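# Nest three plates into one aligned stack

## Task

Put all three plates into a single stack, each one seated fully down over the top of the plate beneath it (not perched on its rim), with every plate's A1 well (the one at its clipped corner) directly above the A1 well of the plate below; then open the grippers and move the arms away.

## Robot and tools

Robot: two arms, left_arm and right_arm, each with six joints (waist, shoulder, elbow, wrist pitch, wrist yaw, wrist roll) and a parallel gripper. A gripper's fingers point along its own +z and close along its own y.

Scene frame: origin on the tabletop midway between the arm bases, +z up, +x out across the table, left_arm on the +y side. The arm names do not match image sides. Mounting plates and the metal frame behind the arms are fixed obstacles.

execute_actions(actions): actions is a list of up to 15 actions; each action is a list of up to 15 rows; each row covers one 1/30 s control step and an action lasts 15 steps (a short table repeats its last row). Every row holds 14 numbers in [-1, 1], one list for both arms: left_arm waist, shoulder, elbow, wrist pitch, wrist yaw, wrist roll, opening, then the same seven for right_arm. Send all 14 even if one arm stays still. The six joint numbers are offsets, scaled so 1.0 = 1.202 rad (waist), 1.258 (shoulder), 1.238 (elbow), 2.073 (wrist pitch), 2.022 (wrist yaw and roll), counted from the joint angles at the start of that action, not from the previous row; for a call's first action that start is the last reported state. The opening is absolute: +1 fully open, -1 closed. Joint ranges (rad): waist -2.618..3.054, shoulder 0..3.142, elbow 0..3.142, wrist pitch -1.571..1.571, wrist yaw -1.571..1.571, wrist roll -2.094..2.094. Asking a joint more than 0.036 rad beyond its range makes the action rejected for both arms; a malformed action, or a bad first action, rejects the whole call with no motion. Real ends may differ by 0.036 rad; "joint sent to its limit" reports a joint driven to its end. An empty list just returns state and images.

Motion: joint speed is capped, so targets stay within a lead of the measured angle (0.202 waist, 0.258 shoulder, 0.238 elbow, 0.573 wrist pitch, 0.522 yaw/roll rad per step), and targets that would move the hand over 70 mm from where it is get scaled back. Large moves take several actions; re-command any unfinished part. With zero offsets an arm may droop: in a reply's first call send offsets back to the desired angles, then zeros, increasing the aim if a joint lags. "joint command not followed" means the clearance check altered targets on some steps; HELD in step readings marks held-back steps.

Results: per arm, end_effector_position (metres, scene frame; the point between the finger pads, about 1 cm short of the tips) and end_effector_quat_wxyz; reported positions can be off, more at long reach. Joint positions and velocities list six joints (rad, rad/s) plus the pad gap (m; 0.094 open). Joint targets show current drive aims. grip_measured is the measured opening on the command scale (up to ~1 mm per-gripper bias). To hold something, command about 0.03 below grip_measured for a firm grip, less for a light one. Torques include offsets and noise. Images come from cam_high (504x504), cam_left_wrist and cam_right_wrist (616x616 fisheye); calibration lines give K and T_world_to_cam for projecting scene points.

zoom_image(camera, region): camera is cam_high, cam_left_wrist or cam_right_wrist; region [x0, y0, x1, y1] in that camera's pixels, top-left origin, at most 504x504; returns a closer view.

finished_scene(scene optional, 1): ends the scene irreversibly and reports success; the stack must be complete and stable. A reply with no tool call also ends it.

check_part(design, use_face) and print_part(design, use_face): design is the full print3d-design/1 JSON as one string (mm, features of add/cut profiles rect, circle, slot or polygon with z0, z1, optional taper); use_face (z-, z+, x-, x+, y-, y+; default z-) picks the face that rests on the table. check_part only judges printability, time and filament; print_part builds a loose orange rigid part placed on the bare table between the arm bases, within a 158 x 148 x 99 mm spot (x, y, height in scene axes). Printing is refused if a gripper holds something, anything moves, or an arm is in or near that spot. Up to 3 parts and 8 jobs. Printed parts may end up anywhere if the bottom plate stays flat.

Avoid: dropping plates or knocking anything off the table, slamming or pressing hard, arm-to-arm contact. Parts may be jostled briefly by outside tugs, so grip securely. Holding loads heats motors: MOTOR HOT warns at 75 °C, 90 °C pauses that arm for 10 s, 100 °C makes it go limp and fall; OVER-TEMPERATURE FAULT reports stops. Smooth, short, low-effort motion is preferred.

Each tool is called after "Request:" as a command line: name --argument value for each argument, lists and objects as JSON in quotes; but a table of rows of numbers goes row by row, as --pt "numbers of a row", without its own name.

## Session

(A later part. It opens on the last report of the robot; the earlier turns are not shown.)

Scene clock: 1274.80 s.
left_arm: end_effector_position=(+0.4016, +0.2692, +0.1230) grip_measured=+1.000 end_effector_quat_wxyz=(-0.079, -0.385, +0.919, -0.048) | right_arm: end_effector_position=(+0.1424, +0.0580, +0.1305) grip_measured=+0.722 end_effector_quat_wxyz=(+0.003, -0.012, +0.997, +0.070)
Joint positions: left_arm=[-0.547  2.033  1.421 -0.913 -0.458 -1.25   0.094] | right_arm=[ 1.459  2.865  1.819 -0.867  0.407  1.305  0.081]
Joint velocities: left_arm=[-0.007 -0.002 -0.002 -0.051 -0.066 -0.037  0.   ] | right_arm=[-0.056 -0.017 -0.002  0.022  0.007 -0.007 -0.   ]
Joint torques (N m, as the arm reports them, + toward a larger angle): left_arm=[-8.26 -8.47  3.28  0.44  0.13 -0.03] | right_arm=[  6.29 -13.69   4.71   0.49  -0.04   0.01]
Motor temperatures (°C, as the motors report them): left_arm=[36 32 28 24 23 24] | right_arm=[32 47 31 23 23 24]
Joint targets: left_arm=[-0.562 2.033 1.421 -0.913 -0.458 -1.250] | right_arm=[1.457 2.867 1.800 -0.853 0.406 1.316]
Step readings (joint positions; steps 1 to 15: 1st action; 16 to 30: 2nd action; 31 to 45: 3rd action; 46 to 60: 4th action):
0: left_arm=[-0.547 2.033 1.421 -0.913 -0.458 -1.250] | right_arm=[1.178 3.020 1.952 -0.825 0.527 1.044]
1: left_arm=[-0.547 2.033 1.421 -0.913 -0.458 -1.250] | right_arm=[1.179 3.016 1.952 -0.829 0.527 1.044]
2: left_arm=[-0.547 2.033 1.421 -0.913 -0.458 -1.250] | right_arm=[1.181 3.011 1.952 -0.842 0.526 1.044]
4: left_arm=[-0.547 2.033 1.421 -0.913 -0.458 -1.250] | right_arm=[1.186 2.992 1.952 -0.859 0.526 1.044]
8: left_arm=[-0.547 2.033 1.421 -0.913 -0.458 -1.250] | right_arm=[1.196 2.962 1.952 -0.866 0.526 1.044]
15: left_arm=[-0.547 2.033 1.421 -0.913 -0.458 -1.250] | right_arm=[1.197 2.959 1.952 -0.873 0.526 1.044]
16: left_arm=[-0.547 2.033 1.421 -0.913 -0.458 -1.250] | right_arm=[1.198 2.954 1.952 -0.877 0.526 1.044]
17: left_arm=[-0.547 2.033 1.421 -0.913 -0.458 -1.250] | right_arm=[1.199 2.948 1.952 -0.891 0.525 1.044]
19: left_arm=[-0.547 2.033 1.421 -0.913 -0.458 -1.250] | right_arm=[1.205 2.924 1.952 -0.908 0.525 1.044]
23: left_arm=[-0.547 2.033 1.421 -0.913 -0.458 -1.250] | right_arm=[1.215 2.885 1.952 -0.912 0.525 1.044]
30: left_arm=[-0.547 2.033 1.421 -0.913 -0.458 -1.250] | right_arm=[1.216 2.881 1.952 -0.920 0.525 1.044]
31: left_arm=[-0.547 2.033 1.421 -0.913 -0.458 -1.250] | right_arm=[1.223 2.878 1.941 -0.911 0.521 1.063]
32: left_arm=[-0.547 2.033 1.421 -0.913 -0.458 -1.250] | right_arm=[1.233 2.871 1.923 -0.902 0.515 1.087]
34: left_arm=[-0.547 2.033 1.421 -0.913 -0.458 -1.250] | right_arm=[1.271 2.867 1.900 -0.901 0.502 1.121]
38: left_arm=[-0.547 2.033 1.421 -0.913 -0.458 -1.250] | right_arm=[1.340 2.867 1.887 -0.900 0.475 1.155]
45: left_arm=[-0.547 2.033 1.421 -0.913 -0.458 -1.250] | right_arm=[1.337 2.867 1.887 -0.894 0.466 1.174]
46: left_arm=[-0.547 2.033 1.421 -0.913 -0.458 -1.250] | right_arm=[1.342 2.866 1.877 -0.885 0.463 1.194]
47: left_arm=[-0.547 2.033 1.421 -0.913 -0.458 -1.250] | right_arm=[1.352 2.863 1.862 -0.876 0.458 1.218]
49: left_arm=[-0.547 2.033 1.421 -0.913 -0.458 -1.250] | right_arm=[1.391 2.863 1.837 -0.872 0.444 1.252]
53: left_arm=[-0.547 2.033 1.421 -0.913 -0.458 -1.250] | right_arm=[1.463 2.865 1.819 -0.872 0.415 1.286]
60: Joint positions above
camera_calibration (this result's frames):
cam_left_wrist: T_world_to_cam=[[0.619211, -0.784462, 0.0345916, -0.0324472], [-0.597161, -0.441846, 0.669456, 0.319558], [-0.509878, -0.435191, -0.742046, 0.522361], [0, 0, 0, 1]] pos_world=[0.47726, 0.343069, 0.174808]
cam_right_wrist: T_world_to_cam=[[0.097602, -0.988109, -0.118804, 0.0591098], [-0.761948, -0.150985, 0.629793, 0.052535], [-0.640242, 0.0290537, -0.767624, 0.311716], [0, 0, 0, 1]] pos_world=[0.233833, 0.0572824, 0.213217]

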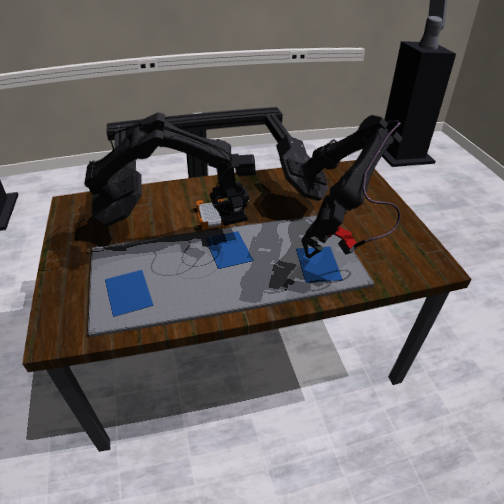

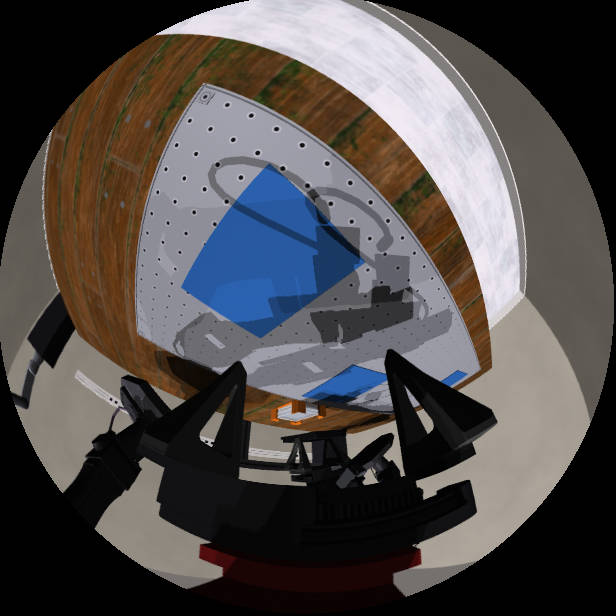

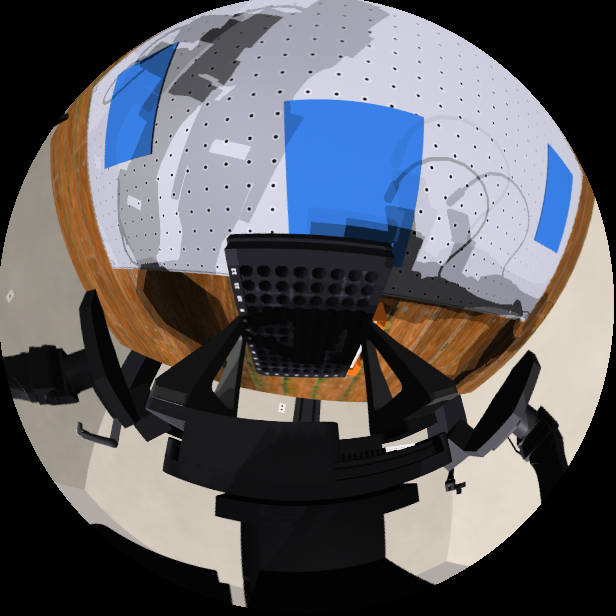

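Request:
execute_actions --actions '[[[-0.012,0,0,0,0,0,1,0.104,0.01,-0.105,0.024,-0.031,0.088,0.68]],[[-0.012,0,0,0,0,0,1,0.104,0.05,-0.105,0.024,-0.031,0.088,0.68]]]'

Request:
zoom_image --camera "cam_right_wrist" --region '[180,160,440,400]'

Scene clock: 1284.30 s.
left_arm: end_effector_position=(+0.4016, +0.2692, +0.1230) grip_measured=+1.000 end_effector_quat_wxyz=(-0.079, -0.385, +0.919, -0.048) | right_arm: end_effector_position=(+0.0114, +0.0047, +0.0782) grip_measured=+0.722 end_effector_quat_wxyz=(-0.009, +0.004, +1.000, -0.005)
Joint positions: left_arm=[-0.547  2.033  1.421 -0.913 -0.458 -1.25   0.094] | right_arm=[ 1.715  2.954  1.583 -0.786  0.282  1.636  0.081]
Joint velocities: left_arm=[ 0.007 -0.032  0.002 -0.037  0.007 -0.022  0.   ] | right_arm=[-0.027 -0.002 -0.012 -0.037  0.022  0.095  0.   ]
Joint torques (N m, as the arm reports them, + toward a larger angle): left_arm=[-8.27 -8.44  3.3   0.44  0.12 -0.03] | right_arm=[  3.67 -14.51   4.83   0.16  -0.02   0.08]
Motor temperatures (°C, as the motors report them): left_arm=[36 32 28 24 23 24] | right_arm=[32 47 31 23 23 24]
Joint targets: left_arm=[-0.562 2.033 1.421 -0.913 -0.458 -1.250] | right_arm=[1.711 2.945 1.574 -0.778 0.282 1.649]
Step readings (joint positions; steps 1 to 15: 1st action; 16 to 30: 2nd action):
0: left_arm=[-0.547 2.033 1.421 -0.913 -0.458 -1.250] | right_arm=[1.456 2.865 1.819 -0.867 0.407 1.311]
1: left_arm=[-0.547 2.033 1.421 -0.913 -0.458 -1.250] | right_arm=[1.464 2.863 1.803 -0.852 0.405 1.334]
2: left_arm=[-0.547 2.033 1.421 -0.913 -0.458 -1.250] | right_arm=[1.476 2.858 1.778 -0.836 0.400 1.364]
4: left_arm=[-0.547 2.033 1.421 -0.913 -0.458 -1.250] | right_arm=[1.522 2.861 1.737 -0.831 0.384 1.405]
8: left_arm=[-0.547 2.033 1.421 -0.913 -0.458 -1.250] | right_arm=[1.596 2.880 1.704 -0.831 0.352 1.448]
15: left_arm=[-0.547 2.033 1.421 -0.913 -0.458 -1.250] | right_arm=[1.586 2.882 1.704 -0.828 0.345 1.471]
16: left_arm=[-0.547 2.033 1.421 -0.913 -0.458 -1.250] | right_arm=[1.591 2.883 1.692 -0.816 0.343 1.493]
17: left_arm=[-0.547 2.033 1.421 -0.913 -0.458 -1.250] | right_arm=[1.603 2.884 1.674 -0.800 0.339 1.521]
19: left_arm=[-0.547 2.033 1.421 -0.913 -0.458 -1.250] | right_arm=[1.648 2.901 1.634 -0.787 0.324 1.565]
23: left_arm=[-0.547 2.033 1.421 -0.913 -0.458 -1.250] | right_arm=[1.723 2.949 1.589 -0.787 0.290 1.611]
30: Joint positions above
camera_calibration (this result's frames):
cam_left_wrist: T_world_to_cam=[[0.619211, -0.784462, 0.0345916, -0.0324472], [-0.597161, -0.441846, 0.669456, 0.319558], [-0.509878, -0.435191, -0.742046, 0.522361], [0, 0, 0, 1]] pos_world=[0.47726, 0.343069, 0.174808]
cam_right_wrist: T_world_to_cam=[[0.0665978, -0.997391, 0.0278455, 0.0019294], [-0.748452, -0.0314814, 0.662441, -0.0256545], [-0.659836, -0.0649582, -0.748597, 0.18841], [0, 0, 0, 1]] pos_world=[0.10499, 0.0133555, 0.157984]

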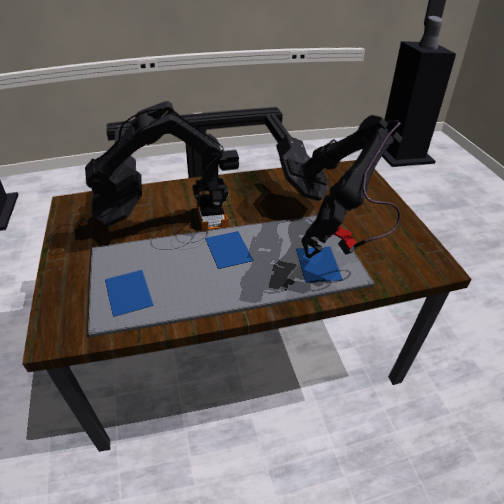

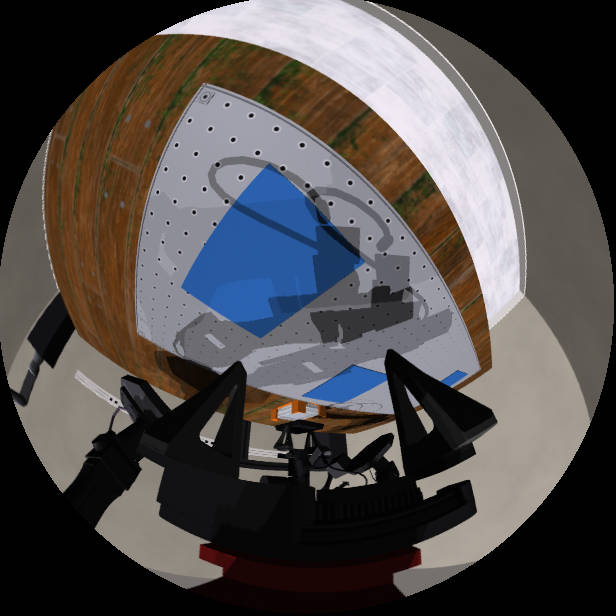

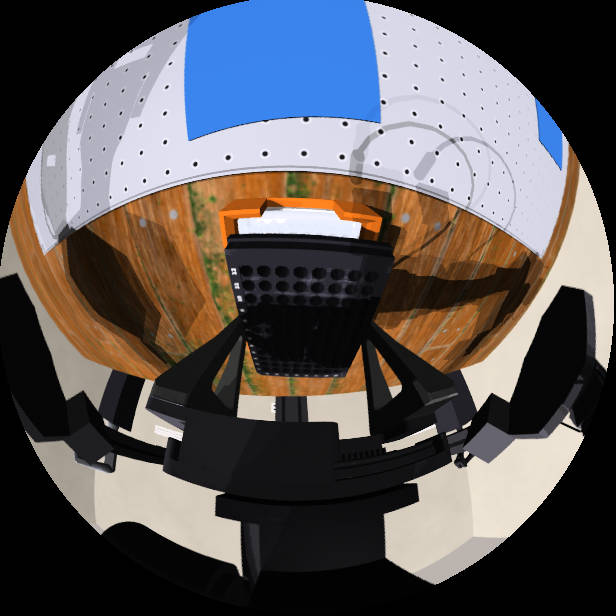

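Region (180, 160, 440, 400) of cam_right_wrist's 616x616 image, scaled by 1.938, with more detail than that image has; it fills the top 465 rows of this view, and the rest is white.

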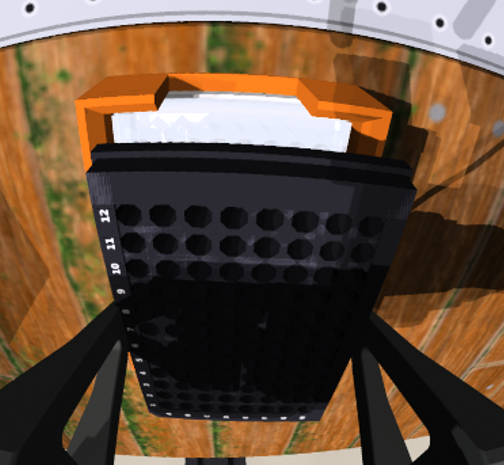

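Request:
execute_actions --actions '[[[-0.012,0,0,0,0,0,1,-0.016,0,0,0.02,0,0,0.68]]]'

Request:
zoom_image --camera "cam_right_wrist" --region '[180,160,440,400]'

Scene clock: 1295.60 s.
left_arm: end_effector_position=(+0.4016, +0.2692, +0.1230) grip_measured=+1.000 end_effector_quat_wxyz=(-0.079, -0.385, +0.919, -0.048) | right_arm: end_effector_position=(+0.0150, +0.0110, +0.0765) grip_measured=+0.722 end_effector_quat_wxyz=(-0.014, +0.018, +1.000, +0.006)
Joint positions: left_arm=[-0.547  2.033  1.421 -0.913 -0.458 -1.25   0.094] | right_arm=[ 1.698  2.954  1.583 -0.758  0.282  1.642  0.081]
Joint velocities: left_arm=[-0.012 -0.002  0.002 -0.022 -0.007  0.051  0.   ] | right_arm=[ 0.007 -0.012 -0.002  0.022 -0.022 -0.007  0.   ]
Joint torques (N m, as the arm reports them, + toward a larger angle): left_arm=[-8.25 -8.45  3.28  0.44  0.13 -0.03] | right_arm=[  3.78 -13.52   5.43   0.25  -0.02  -0.07]
Motor temperatures (°C, as the motors report them): left_arm=[36 32 28 24 23 24] | right_arm=[31 48 31 23 23 24]
Joint targets: left_arm=[-0.562 2.033 1.421 -0.913 -0.458 -1.250] | right_arm=[1.695 2.954 1.583 -0.744 0.282 1.636]
Step readings (joint positions):
0: left_arm=[-0.547 2.033 1.421 -0.913 -0.458 -1.250] | right_arm=[1.714 2.954 1.583 -0.786 0.282 1.642]
1: left_arm=[-0.547 2.033 1.421 -0.913 -0.458 -1.250] | right_arm=[1.713 2.954 1.583 -0.784 0.282 1.642]
2: left_arm=[-0.547 2.033 1.421 -0.913 -0.458 -1.250] | right_arm=[1.711 2.954 1.583 -0.779 0.282 1.642]
4: left_arm=[-0.547 2.033 1.421 -0.913 -0.458 -1.250] | right_arm=[1.705 2.954 1.583 -0.770 0.282 1.642]
8: left_arm=[-0.547 2.033 1.421 -0.913 -0.458 -1.250] | right_arm=[1.698 2.954 1.583 -0.762 0.282 1.642]
15: Joint positions above
camera_calibration (this result's frames):
cam_left_wrist: T_world_to_cam=[[0.619211, -0.784462, 0.0345916, -0.0324472], [-0.597161, -0.441846, 0.669456, 0.319558], [-0.509878, -0.435191, -0.742046, 0.522361], [0, 0, 0, 1]] pos_world=[0.47726, 0.343069, 0.174808]
cam_right_wrist: T_world_to_cam=[[0.0384233, -0.999248, 0.00525904, 0.0102056], [-0.742195, -0.0250143, 0.669718, -0.0223594], [-0.669082, -0.029636, -0.742597, 0.189217], [0, 0, 0, 1]] pos_world=[0.109615, 0.0152462, 0.155433]

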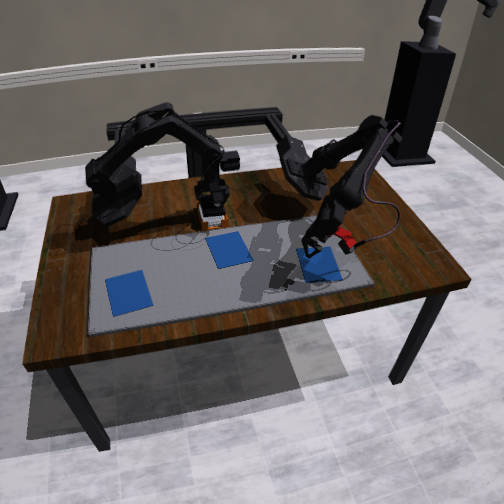

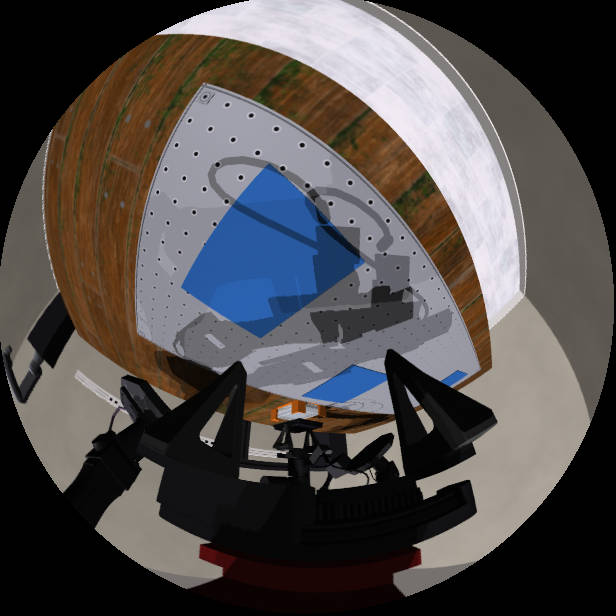

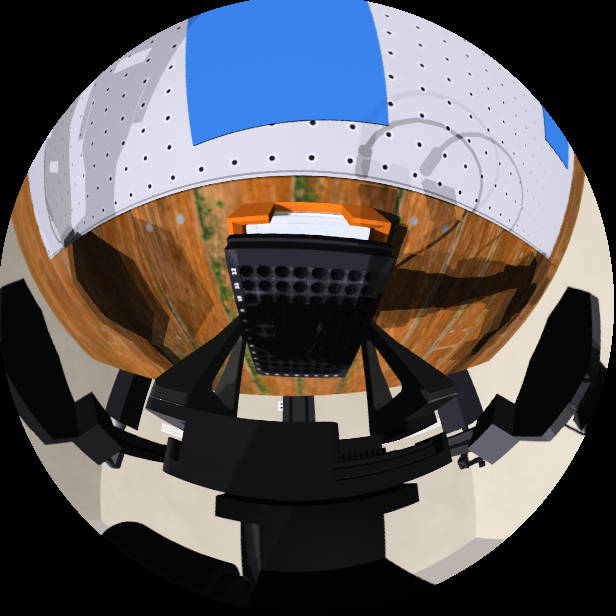

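Region (180, 160, 440, 400) of cam_right_wrist's 616x616 image, scaled by 1.938, with more detail than that image has; it fills the top 465 rows of this view, and the rest is white.

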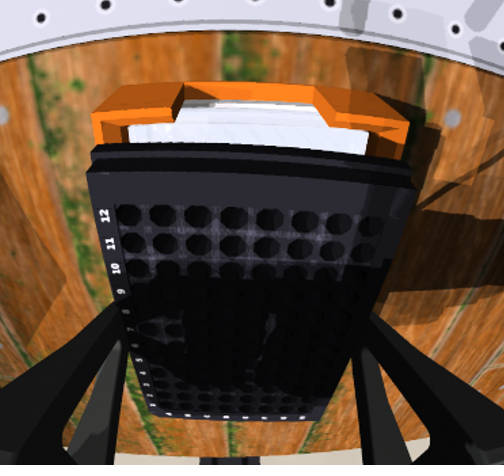

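Request:
execute_actions --actions '[[[-0.012,0,0,0,0,0,1,0.004,0.028,0,0.016,0.008,-0.008,0.68]]]'

Request:
zoom_image --camera "cam_right_wrist" --region '[180,160,440,400]'

Scene clock: 1303.57 s.
left_arm: end_effector_position=(+0.4015, +0.2692, +0.1231) grip_measured=+1.000 end_effector_quat_wxyz=(-0.079, -0.385, +0.919, -0.048) | right_arm: end_effector_position=(+0.0118, +0.0100, +0.0657) grip_measured=+0.722 end_effector_quat_wxyz=(-0.014, +0.012, +1.000, +0.003)
Joint positions: left_arm=[-0.547  2.033  1.421 -0.913 -0.457 -1.25   0.094] | right_arm=[ 1.698  2.982  1.583 -0.738  0.283  1.633  0.081]
Joint velocities: left_arm=[-0.007 -0.007  0.012  0.007  0.037  0.022  0.   ] | right_arm=[ 0.002 -0.007  0.002  0.022 -0.066 -0.022  0.   ]
Joint torques (N m, as the arm reports them, + toward a larger angle): left_arm=[-8.25 -8.45  3.3   0.44  0.13 -0.03] | right_arm=[  4.36 -13.     5.34   0.2    0.13  -0.09]
Motor temperatures (°C, as the motors report them): left_arm=[36 32 28 24 23 24] | right_arm=[30 47 31 23 23 24]
Joint targets: left_arm=[-0.562 2.033 1.421 -0.913 -0.457 -1.250] | right_arm=[1.703 2.989 1.583 -0.724 0.298 1.626]
Step readings (joint positions):
0: left_arm=[-0.547 2.033 1.421 -0.913 -0.458 -1.250] | right_arm=[1.698 2.954 1.583 -0.757 0.282 1.642]
1: left_arm=[-0.547 2.033 1.421 -0.913 -0.458 -1.250] | right_arm=[1.698 2.956 1.583 -0.756 0.282 1.641]
2: left_arm=[-0.547 2.033 1.421 -0.913 -0.458 -1.250] | right_arm=[1.698 2.959 1.583 -0.750 0.283 1.639]
4: left_arm=[-0.547 2.033 1.421 -0.913 -0.458 -1.250] | right_arm=[1.698 2.969 1.583 -0.743 0.283 1.637]
8: left_arm=[-0.547 2.033 1.421 -0.913 -0.457 -1.250] | right_arm=[1.698 2.982 1.583 -0.741 0.283 1.634]
15: Joint positions above
camera_calibration (this result's frames):
cam_left_wrist: T_world_to_cam=[[0.619226, -0.784443, 0.0347549, -0.032508], [-0.597043, -0.441624, 0.669708, 0.319368], [-0.509999, -0.435451, -0.741811, 0.522418], [0, 0, 0, 1]] pos_world=[0.477238, 0.343027, 0.174782]
cam_right_wrist: T_world_to_cam=[[0.0508574, -0.998621, 0.0129889, 0.00876], [-0.742899, -0.0291355, 0.668769, -0.0174307], [-0.667469, -0.0436613, -0.743356, 0.179199], [0, 0, 0, 1]] pos_world=[0.106215, 0.0160642, 0.144752]

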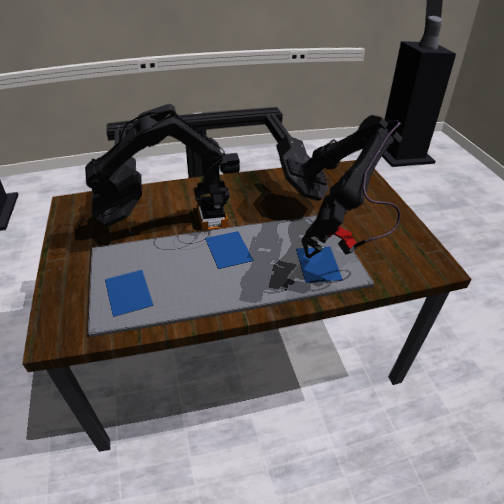

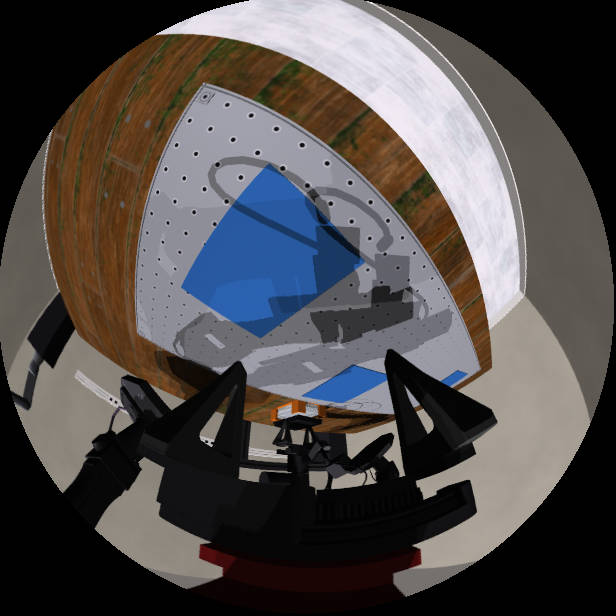

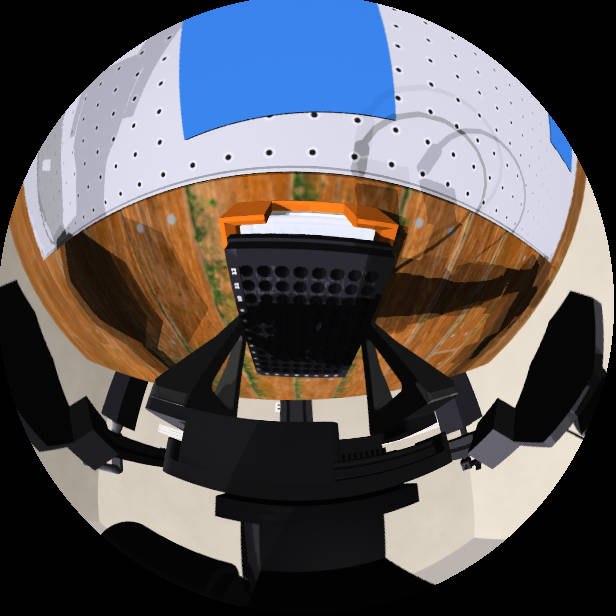

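Region (180, 160, 440, 400) of cam_right_wrist's 616x616 image, scaled by 1.938, with more detail than that image has; it fills the top 465 rows of this view, and the rest is white.

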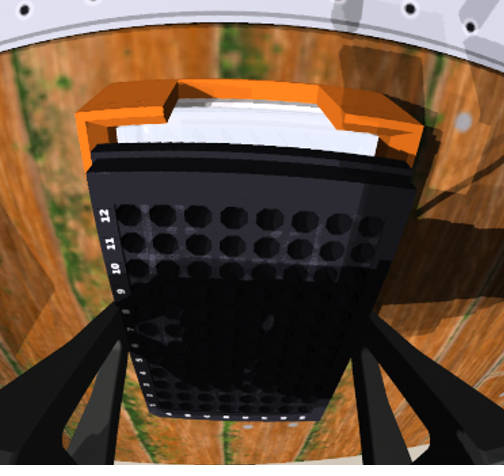

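Request:
execute_actions --actions '[[[-0.012,0,0,0,0,0,1,-0.012,0.025,0,0.018,0.008,-0.006,0.68]]]'

Request:
zoom_image --camera "cam_right_wrist" --region '[180,160,440,400]'

Scene clock: 1308.97 s.
left_arm: end_effector_position=(+0.4015, +0.2692, +0.1231) grip_measured=+1.000 end_effector_quat_wxyz=(-0.079, -0.385, +0.919, -0.048) | right_arm: end_effector_position=(+0.0115, +0.0104, +0.0556) grip_measured=+0.722 end_effector_quat_wxyz=(-0.016, +0.013, +1.000, +0.001)
Joint positions: left_arm=[-0.547  2.033  1.421 -0.913 -0.457 -1.25   0.094] | right_arm=[ 1.687  3.006  1.583 -0.714  0.284  1.627  0.081]
Joint velocities: left_arm=[-0.007 -0.002 -0.002 -0.007 -0.051 -0.037  0.   ] | right_arm=[-0.002  0.002 -0.012  0.022  0.037 -0.037 -0.002]
Joint torques (N m, as the arm reports them, + toward a larger angle): left_arm=[-8.26 -8.45  3.3   0.43  0.13 -0.03] | right_arm=[  3.66 -12.94   5.19   0.22   0.17  -0.1 ]
Motor temperatures (°C, as the motors report them): left_arm=[36 32 28 24 23 24] | right_arm=[30 47 31 23 23 24]
Joint targets: left_arm=[-0.562 2.033 1.421 -0.913 -0.457 -1.250] | right_arm=[1.683 3.014 1.583 -0.701 0.299 1.620]
Step readings (joint positions):
0: left_arm=[-0.547 2.033 1.421 -0.913 -0.457 -1.250] | right_arm=[1.698 2.982 1.583 -0.737 0.283 1.633]
1: left_arm=[-0.547 2.033 1.421 -0.913 -0.457 -1.250] | right_arm=[1.697 2.984 1.583 -0.735 0.283 1.632]
2: left_arm=[-0.547 2.033 1.421 -0.913 -0.457 -1.250] | right_arm=[1.696 2.987 1.583 -0.730 0.283 1.631]
4: left_arm=[-0.547 2.033 1.421 -0.913 -0.457 -1.250] | right_arm=[1.692 2.995 1.583 -0.722 0.283 1.629]
8: left_arm=[-0.547 2.033 1.421 -0.913 -0.457 -1.250] | right_arm=[1.687 3.005 1.583 -0.718 0.284 1.628]
15: Joint positions above
camera_calibration (this result's frames):
cam_left_wrist: T_world_to_cam=[[0.619226, -0.784443, 0.0347549, -0.032508], [-0.597043, -0.441624, 0.669708, 0.319368], [-0.509999, -0.435451, -0.741811, 0.522418], [0, 0, 0, 1]] pos_world=[0.477238, 0.343027, 0.174782]
cam_right_wrist: T_world_to_cam=[[0.0479838, -0.998733, 0.0151515, 0.00920421], [-0.739688, -0.0253362, 0.672473, -0.0112015], [-0.671237, -0.0434752, -0.739966, 0.171332], [0, 0, 0, 1]] pos_world=[0.106277, 0.0163574, 0.134173]

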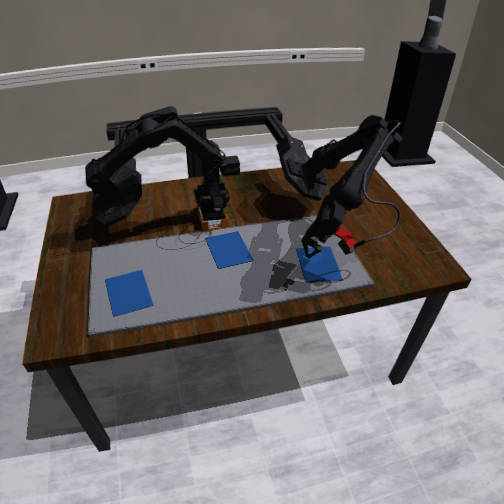

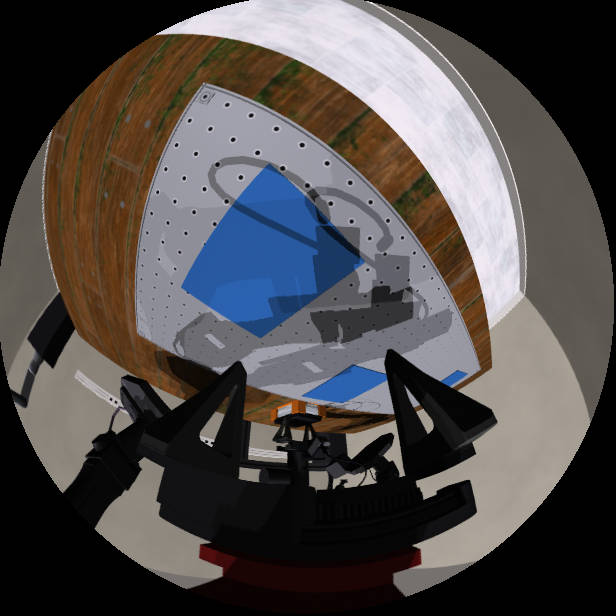

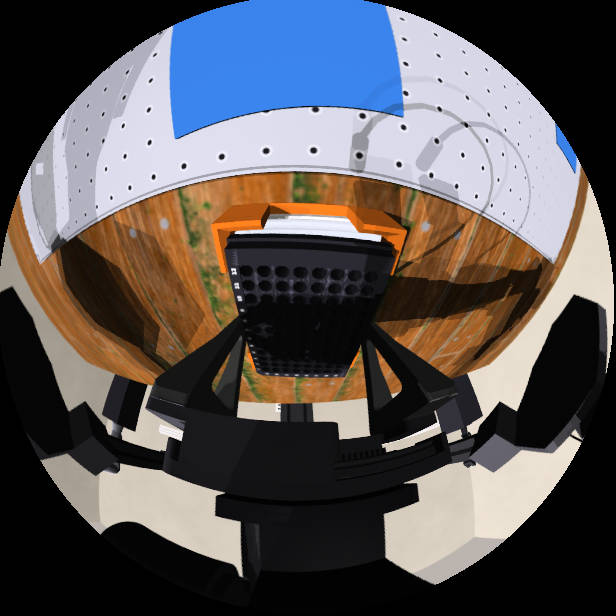

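Region (180, 160, 440, 400) of cam_right_wrist's 616x616 image, scaled by 1.938, with more detail than that image has; it fills the top 465 rows of this view, and the rest is white.

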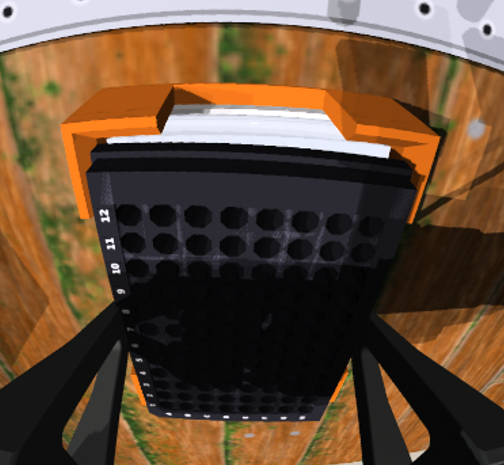

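Request:
execute_actions --actions '[[[-0.012,0,0,0,0,0,1,-0.009,0.019,0,0.015,0.008,-0.004,0.68]]]'

Request:
zoom_image --camera "cam_right_wrist" --region '[180,160,440,400]'

Scene clock: 1316.03 s.
left_arm: end_effector_position=(+0.4015, +0.2692, +0.1231) grip_measured=+1.000 end_effector_quat_wxyz=(-0.079, -0.385, +0.919, -0.048) | right_arm: end_effector_position=(+0.0116, +0.0110, +0.0504) grip_measured=+0.722 end_effector_quat_wxyz=(-0.017, +0.015, +1.000, +0.002)
Joint positions: left_arm=[-0.547  2.033  1.421 -0.913 -0.457 -1.25   0.094] | right_arm=[ 1.681  3.017  1.583 -0.7    0.285  1.625  0.081]
Joint velocities: left_arm=[ 0.002  0.002  0.032 -0.037 -0.11  -0.022  0.   ] | right_arm=[-0.012  0.002  0.017 -0.007 -0.037  0.022 -0.001]
Joint torques (N m, as the arm reports them, + toward a larger angle): left_arm=[-8.24 -8.43  3.28  0.44  0.12 -0.03] | right_arm=[  3.57 -12.57   5.16   0.25   0.15  -0.07]
Motor temperatures (°C, as the motors report them): left_arm=[36 32 28 24 23 24] | right_arm=[30 47 31 23 23 24]
Joint targets: left_arm=[-0.562 2.033 1.421 -0.913 -0.457 -1.250] | right_arm=[1.676 3.030 1.583 -0.684 0.300 1.619]
Step readings (joint positions):
0: left_arm=[-0.547 2.033 1.421 -0.913 -0.457 -1.250] | right_arm=[1.687 3.006 1.583 -0.714 0.284 1.627]
1: left_arm=[-0.547 2.033 1.421 -0.913 -0.457 -1.250] | right_arm=[1.687 3.006 1.583 -0.713 0.284 1.626]
2: left_arm=[-0.547 2.033 1.421 -0.913 -0.457 -1.250] | right_arm=[1.686 3.008 1.583 -0.710 0.284 1.626]
4: left_arm=[-0.547 2.033 1.421 -0.913 -0.457 -1.250] | right_arm=[1.684 3.012 1.583 -0.706 0.284 1.625]
8: left_arm=[-0.547 2.033 1.421 -0.913 -0.457 -1.250] | right_arm=[1.681 3.016 1.583 -0.701 0.285 1.625]
15: Joint positions above
camera_calibration (this result's frames):
cam_left_wrist: T_world_to_cam=[[0.619226, -0.784443, 0.0347549, -0.032508], [-0.597043, -0.441624, 0.669708, 0.319368], [-0.509999, -0.435451, -0.741811, 0.522418], [0, 0, 0, 1]] pos_world=[0.477238, 0.343027, 0.174782]
cam_right_wrist: T_world_to_cam=[[0.0446983, -0.998896, 0.0144752, 0.0099352], [-0.738574, -0.0232857, 0.67377, -0.00768903], [-0.672689, -0.0408074, -0.738799, 0.167521], [0, 0, 0, 1]] pos_world=[0.106567, 0.0165813, 0.128801]

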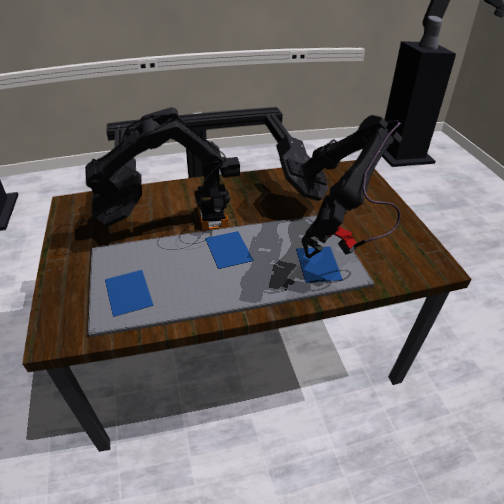

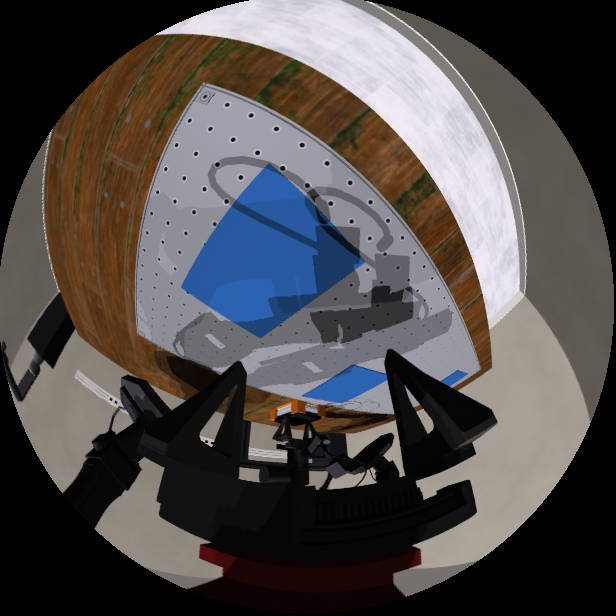

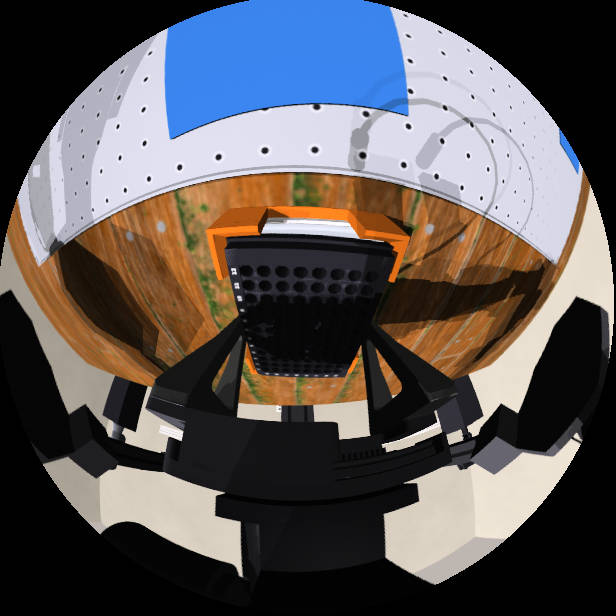

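Region (180, 160, 440, 400) of cam_right_wrist's 616x616 image, scaled by 1.938, with more detail than that image has; it fills the top 465 rows of this view, and the rest is white.

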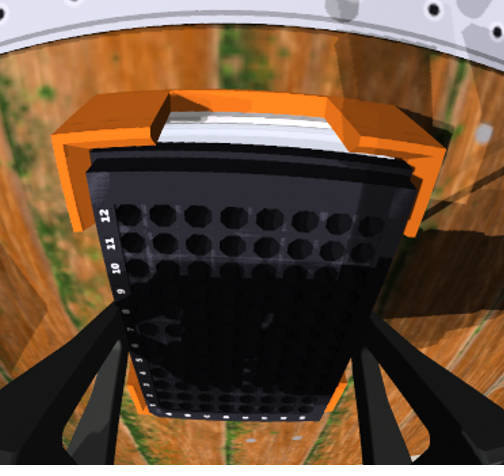

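Request:
execute_actions --actions '[[[-0.012,0,0,0,0,0,1,-0.008,0.018,0,0.014,0.008,0,0.68]],[[-0.012,0,0,0,0,0,1,0,0.008,0,0,0,0,0.78]],[[-0.012,0,0,0,0,0,1,0,0.008,0,0,0,0,1]]]'

Request:
zoom_image --camera "cam_right_wrist" --region '[180,160,440,400]'

Scene clock: 1324.07 s.
left_arm: end_effector_position=(+0.4015, +0.2691, +0.1231) grip_measured=+1.000 end_effector_quat_wxyz=(-0.079, -0.385, +0.918, -0.048) | right_arm: end_effector_position=(+0.0116, +0.0118, +0.0490) grip_measured=+1.000 end_effector_quat_wxyz=(-0.016, +0.015, +1.000, +0.003)
Joint positions: left_arm=[-0.547  2.033  1.421 -0.913 -0.457 -1.25   0.094] | right_arm=[ 1.681  3.021  1.583 -0.693  0.288  1.625  0.094]
Joint velocities: left_arm=[ 0.007 -0.002 -0.012  0.037  0.022 -0.037  0.   ] | right_arm=[ 0.012 -0.002 -0.002 -0.007  0.022 -0.007  0.   ]
Joint torques (N m, as the arm reports them, + toward a larger angle): left_arm=[-8.26 -8.45  3.29  0.44  0.13 -0.04] | right_arm=[  4.   -12.74   5.14   0.14  -0.03   0.  ]
Motor temperatures (°C, as the motors report them): left_arm=[36 32 28 24 23 24] | right_arm=[30 46 31 23 23 24]
Joint targets: left_arm=[-0.562 2.033 1.421 -0.913 -0.457 -1.250] | right_arm=[1.681 3.031 1.583 -0.694 0.288 1.625]
Step readings (joint positions; steps 1 to 15: 1st action; 16 to 30: 2nd action; 31 to 45: 3rd action):
0: left_arm=[-0.547 2.033 1.421 -0.913 -0.457 -1.250] | right_arm=[1.681 3.017 1.583 -0.700 0.286 1.625]
1: left_arm=[-0.547 2.033 1.421 -0.913 -0.457 -1.250] | right_arm=[1.681 3.018 1.583 -0.700 0.286 1.625]
2: left_arm=[-0.547 2.033 1.421 -0.913 -0.457 -1.250] | right_arm=[1.681 3.019 1.583 -0.697 0.287 1.625]
4: left_arm=[-0.547 2.033 1.421 -0.913 -0.457 -1.250] | right_arm=[1.681 3.021 1.583 -0.695 0.288 1.625]
8: left_arm=[-0.547 2.033 1.421 -0.913 -0.457 -1.250] | right_arm=[1.681 3.021 1.583 -0.694 0.288 1.625]
15: left_arm=[-0.547 2.033 1.421 -0.913 -0.457 -1.250] | right_arm=[1.681 3.021 1.583 -0.693 0.288 1.625]
16: left_arm=[-0.547 2.033 1.421 -0.913 -0.457 -1.250] | right_arm=[1.681 3.021 1.583 -0.693 0.288 1.625]
17: left_arm=[-0.547 2.033 1.421 -0.913 -0.457 -1.250] | right_arm=[1.681 3.021 1.583 -0.693 0.288 1.625]
19: left_arm=[-0.547 2.033 1.421 -0.913 -0.457 -1.250] | right_arm=[1.681 3.021 1.583 -0.693 0.288 1.625]
23: left_arm=[-0.547 2.033 1.421 -0.913 -0.457 -1.250] | right_arm=[1.681 3.021 1.583 -0.693 0.288 1.625]
30: left_arm=[-0.547 2.033 1.421 -0.913 -0.457 -1.250] | right_arm=[1.681 3.021 1.583 -0.693 0.288 1.625]
31: left_arm=[-0.547 2.033 1.421 -0.913 -0.457 -1.250] | right_arm=[1.681 3.021 1.583 -0.694 0.288 1.625]
32: left_arm=[-0.547 2.033 1.421 -0.913 -0.457 -1.250] | right_arm=[1.681 3.021 1.583 -0.693 0.288 1.625]
34: left_arm=[-0.547 2.033 1.421 -0.913 -0.457 -1.250] | right_arm=[1.681 3.021 1.583 -0.693 0.288 1.625]
38: left_arm=[-0.547 2.033 1.421 -0.913 -0.457 -1.250] | right_arm=[1.681 3.021 1.583 -0.693 0.288 1.625]
45: Joint positions above
camera_calibration (this result's frames):
cam_left_wrist: T_world_to_cam=[[0.619242, -0.784424, 0.0349182, -0.0325688], [-0.596924, -0.441402, 0.669959, 0.319177], [-0.510119, -0.43571, -0.741576, 0.522475], [0, 0, 0, 1]] pos_world=[0.477217, 0.342986, 0.174757]
cam_right_wrist: T_world_to_cam=[[0.0436925, -0.998977, 0.0116342, 0.0109212], [-0.740344, -0.024557, 0.671779, -0.00655752], [-0.670807, -0.037965, -0.74066, 0.16647], [0, 0, 0, 1]] pos_world=[0.106337, 0.0170691, 0.127576]

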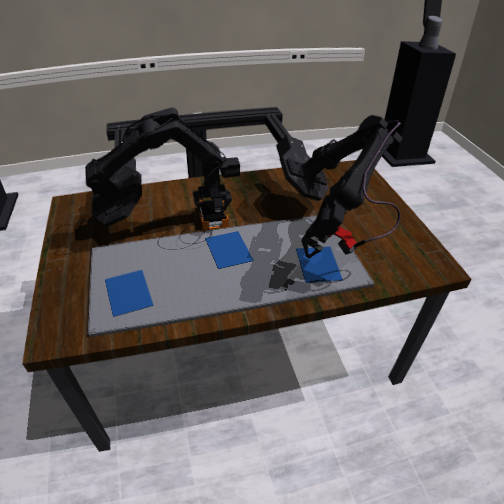

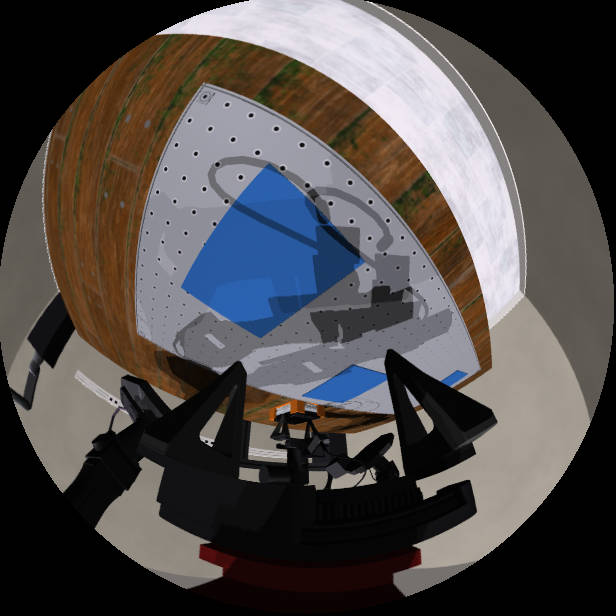

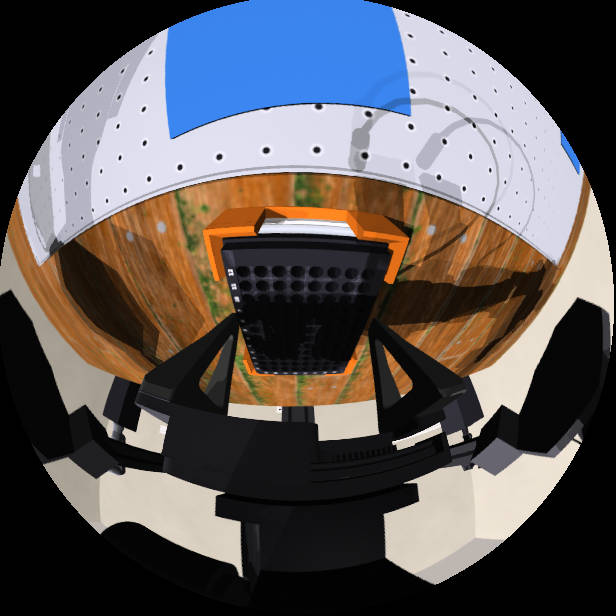

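Region (180, 160, 440, 400) of cam_right_wrist's 616x616 image, scaled by 1.938, with more detail than that image has; it fills the top 465 rows of this view, and the rest is white.

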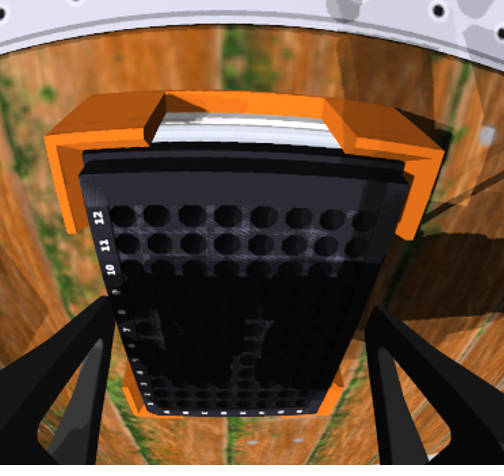

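Request:
execute_actions --actions '[[[-0.012,0,0,0,0,0,1,0.03,-0.055,0,-0.03,0,0,1]],[[-0.012,0,0,0,0,0,1,0.03,-0.055,0,-0.042,0,0,1]],[[-0.012,0,0,0,0,0,1,-0.1,-0.03,0.1,-0.03,0.03,-0.08,1]],[[-0.012,0,0,0,0,0,1,-0.1,0,0.1,-0.03,0.03,-0.08,1]],[[-0.012,0,0,0,0,0,1,-0.1,0.03,0.08,-0.02,0.03,-0.07,1]],[[-0.012,0,0,0,0,0,1,-0.1,0.04,0.06,0,0.03,-0.07,1]]]'

Request:
zoom_image --camera "cam_right_wrist" --region '[230,330,390,430]'

Scene clock: 1340.73 s.
left_arm: end_effector_position=(+0.4015, +0.2691, +0.1231) grip_measured=+1.000 end_effector_quat_wxyz=(-0.079, -0.385, +0.918, -0.048) | right_arm: end_effector_position=(+0.2458, +0.0268, +0.0786) grip_measured=+1.000 end_effector_quat_wxyz=(-0.017, +0.001, +0.999, +0.042)
Joint positions: left_arm=[-0.547  2.033  1.421 -0.913 -0.456 -1.25   0.094] | right_arm=[ 1.176  2.899  1.914 -0.874  0.48   1.068  0.094]
Joint velocities: left_arm=[ 0.012 -0.012 -0.002 -0.007  0.037 -0.051  0.   ] | right_arm=[ 0.115 -0.012  0.007 -0.007 -0.007 -0.037  0.   ]
Joint torques (N m, as the arm reports them, + toward a larger angle): left_arm=[-8.25 -8.44  3.28  0.44  0.12 -0.04] | right_arm=[  9.06 -12.48   7.18   0.18   0.07  -0.1 ]
Motor temperatures (°C, as the motors report them): left_arm=[36 32 28 24 23 24] | right_arm=[30 46 31 23 23 24]
Joint targets: left_arm=[-0.562 2.033 1.421 -0.913 -0.457 -1.250] | right_arm=[1.198 2.911 1.942 -0.876 0.492 1.056]
Step readings (joint positions; steps 1 to 15: 1st action; 16 to 30: 2nd action; 31 to 45: 3rd action; 46 to 60: 4th action; 61 to 75: 5th action; 76 to 90: 6th action):
0: left_arm=[-0.547 2.033 1.421 -0.913 -0.457 -1.250] | right_arm=[1.681 3.021 1.583 -0.693 0.288 1.625]
1: left_arm=[-0.547 2.033 1.421 -0.913 -0.457 -1.250] | right_arm=[1.683 3.016 1.583 -0.696 0.288 1.625]
2: left_arm=[-0.547 2.033 1.421 -0.913 -0.457 -1.250] | right_arm=[1.685 3.009 1.583 -0.708 0.288 1.625]
4: left_arm=[-0.547 2.033 1.421 -0.913 -0.457 -1.250] | right_arm=[1.694 2.984 1.583 -0.719 0.288 1.625]
8: left_arm=[-0.547 2.033 1.421 -0.913 -0.457 -1.250] | right_arm=[1.706 2.951 1.583 -0.721 0.288 1.625]
15: left_arm=[-0.547 2.033 1.421 -0.913 -0.457 -1.250] | right_arm=[1.706 2.951 1.583 -0.727 0.288 1.625]
16: left_arm=[-0.547 2.033 1.421 -0.913 -0.457 -1.250] | right_arm=[1.708 2.946 1.583 -0.732 0.288 1.625]
17: left_arm=[-0.547 2.033 1.421 -0.913 -0.457 -1.250] | right_arm=[1.711 2.938 1.583 -0.747 0.288 1.625]
19: left_arm=[-0.547 2.033 1.421 -0.913 -0.457 -1.250] | right_arm=[1.719 2.913 1.583 -0.766 0.288 1.625]
23: left_arm=[-0.547 2.033 1.421 -0.913 -0.457 -1.250] | right_arm=[1.731 2.881 1.583 -0.774 0.288 1.625]
30: left_arm=[-0.547 2.033 1.421 -0.913 -0.457 -1.250] | right_arm=[1.731 2.880 1.583 -0.784 0.288 1.625]
31: left_arm=[-0.547 2.033 1.421 -0.913 -0.457 -1.250] | right_arm=[1.723 2.880 1.595 -0.798 0.289 1.602]
32: left_arm=[-0.547 2.033 1.421 -0.913 -0.457 -1.250] | right_arm=[1.707 2.880 1.614 -0.813 0.291 1.575]
34: left_arm=[-0.547 2.033 1.421 -0.913 -0.457 -1.250] | right_arm=[1.656 2.871 1.655 -0.818 0.303 1.537]
38: left_arm=[-0.547 2.033 1.421 -0.913 -0.457 -1.250] | right_arm=[1.588 2.840 1.689 -0.818 0.330 1.497]
45: left_arm=[-0.547 2.033 1.421 -0.913 -0.457 -1.250] | right_arm=[1.596 2.837 1.690 -0.821 0.336 1.475]
46: left_arm=[-0.547 2.033 1.421 -0.913 -0.457 -1.250] | right_arm=[1.588 2.840 1.703 -0.835 0.337 1.453]
47: left_arm=[-0.547 2.033 1.421 -0.913 -0.457 -1.250] | right_arm=[1.575 2.845 1.726 -0.849 0.339 1.426]
49: left_arm=[-0.547 2.033 1.421 -0.913 -0.457 -1.250] | right_arm=[1.527 2.846 1.765 -0.851 0.351 1.388]
53: left_arm=[-0.547 2.033 1.421 -0.913 -0.457 -1.250] | right_arm=[1.451 2.835 1.794 -0.851 0.377 1.348]
60: left_arm=[-0.547 2.033 1.421 -0.913 -0.457 -1.250] | right_arm=[1.458 2.835 1.794 -0.857 0.383 1.327]
61: left_arm=[-0.547 2.033 1.421 -0.913 -0.456 -1.250] | right_arm=[1.452 2.840 1.806 -0.867 0.385 1.307]
62: left_arm=[-0.547 2.033 1.421 -0.913 -0.456 -1.250] | right_arm=[1.440 2.850 1.827 -0.875 0.389 1.283]
64: left_arm=[-0.547 2.033 1.421 -0.913 -0.456 -1.250] | right_arm=[1.394 2.860 1.856 -0.875 0.399 1.250]
68: left_arm=[-0.547 2.033 1.421 -0.913 -0.456 -1.250] | right_arm=[1.313 2.861 1.868 -0.875 0.424 1.216]
75: left_arm=[-0.547 2.033 1.421 -0.913 -0.456 -1.250] | right_arm=[1.318 2.861 1.868 -0.876 0.432 1.198]
76: left_arm=[-0.547 2.033 1.421 -0.913 -0.456 -1.250] | right_arm=[1.313 2.866 1.876 -0.880 0.434 1.178]
77: left_arm=[-0.547 2.033 1.421 -0.913 -0.456 -1.250] | right_arm=[1.302 2.875 1.891 -0.880 0.438 1.154]
79: left_arm=[-0.547 2.033 1.421 -0.913 -0.456 -1.250] | right_arm=[1.257 2.890 1.911 -0.874 0.449 1.121]
83: left_arm=[-0.547 2.033 1.421 -0.913 -0.456 -1.250] | right_arm=[1.172 2.898 1.914 -0.874 0.472 1.087]
90: Joint positions above
camera_calibration (this result's frames):
cam_left_wrist: T_world_to_cam=[[0.619257, -0.784404, 0.0350815, -0.0326297], [-0.596805, -0.441181, 0.670211, 0.318987], [-0.510239, -0.43597, -0.741341, 0.522532], [0, 0, 0, 1]] pos_world=[0.477195, 0.342944, 0.174731]
cam_right_wrist: T_world_to_cam=[[0.0706272, -0.995324, -0.0658962, 0.0147427], [-0.73801, -0.0965834, 0.667842, 0.148918], [-0.671083, 0.00146432, -0.741381, 0.345188], [0, 0, 0, 1]] pos_world=[0.340511, 0.0285513, 0.157434]

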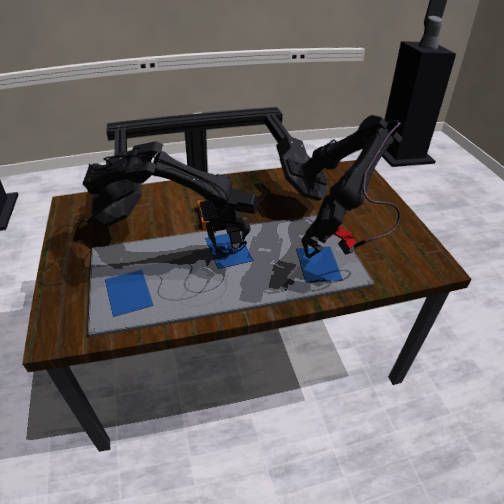

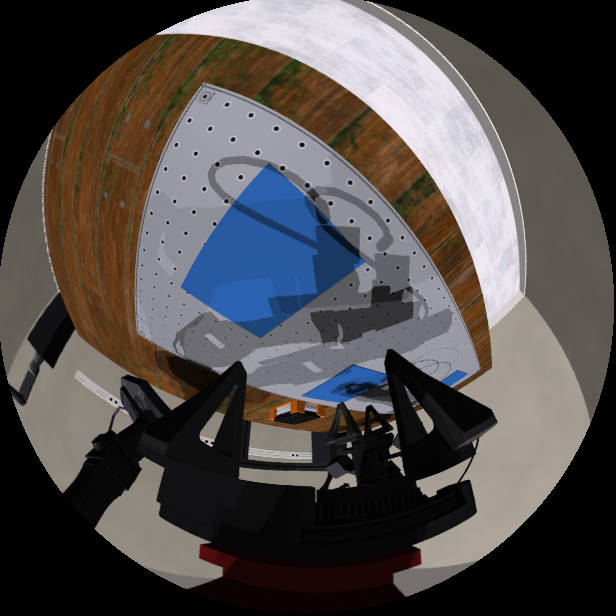

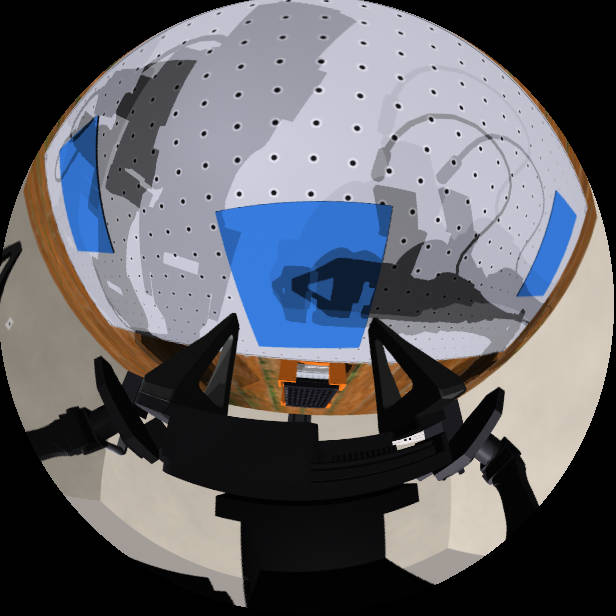

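Region (230, 330, 390, 430) of cam_right_wrist's 616x616 image, scaled by 3.150, with more detail than that image has; it fills the top 315 rows of this view, and the rest is white.

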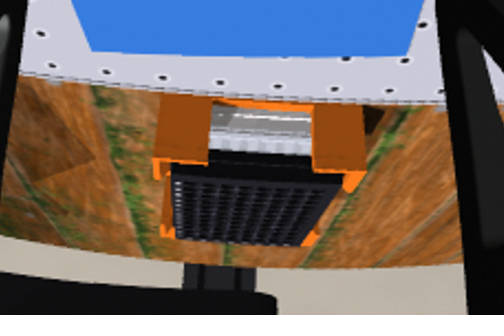

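Request:
zoom_image --camera "cam_right_wrist" --region '[275,355,350,410]'

Request:
zoom_image --camera "cam_left_wrist" --region '[260,390,335,430]'

Region (275, 355, 350, 410) of cam_right_wrist's 616x616 image, scaled by 6.720, with more detail than that image has; it fills the top 370 rows of this view, and the rest is white.

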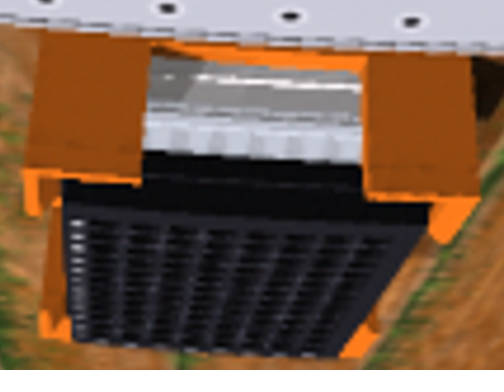

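Region (260, 390, 335, 430) of cam_left_wrist's 616x616 image, scaled by 6.720, with more detail than that image has; it fills the top 269 rows of this view, and the rest is white.

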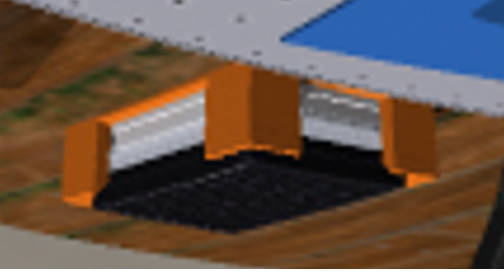

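Request:
finished_scene

The scene is finished: the task was done.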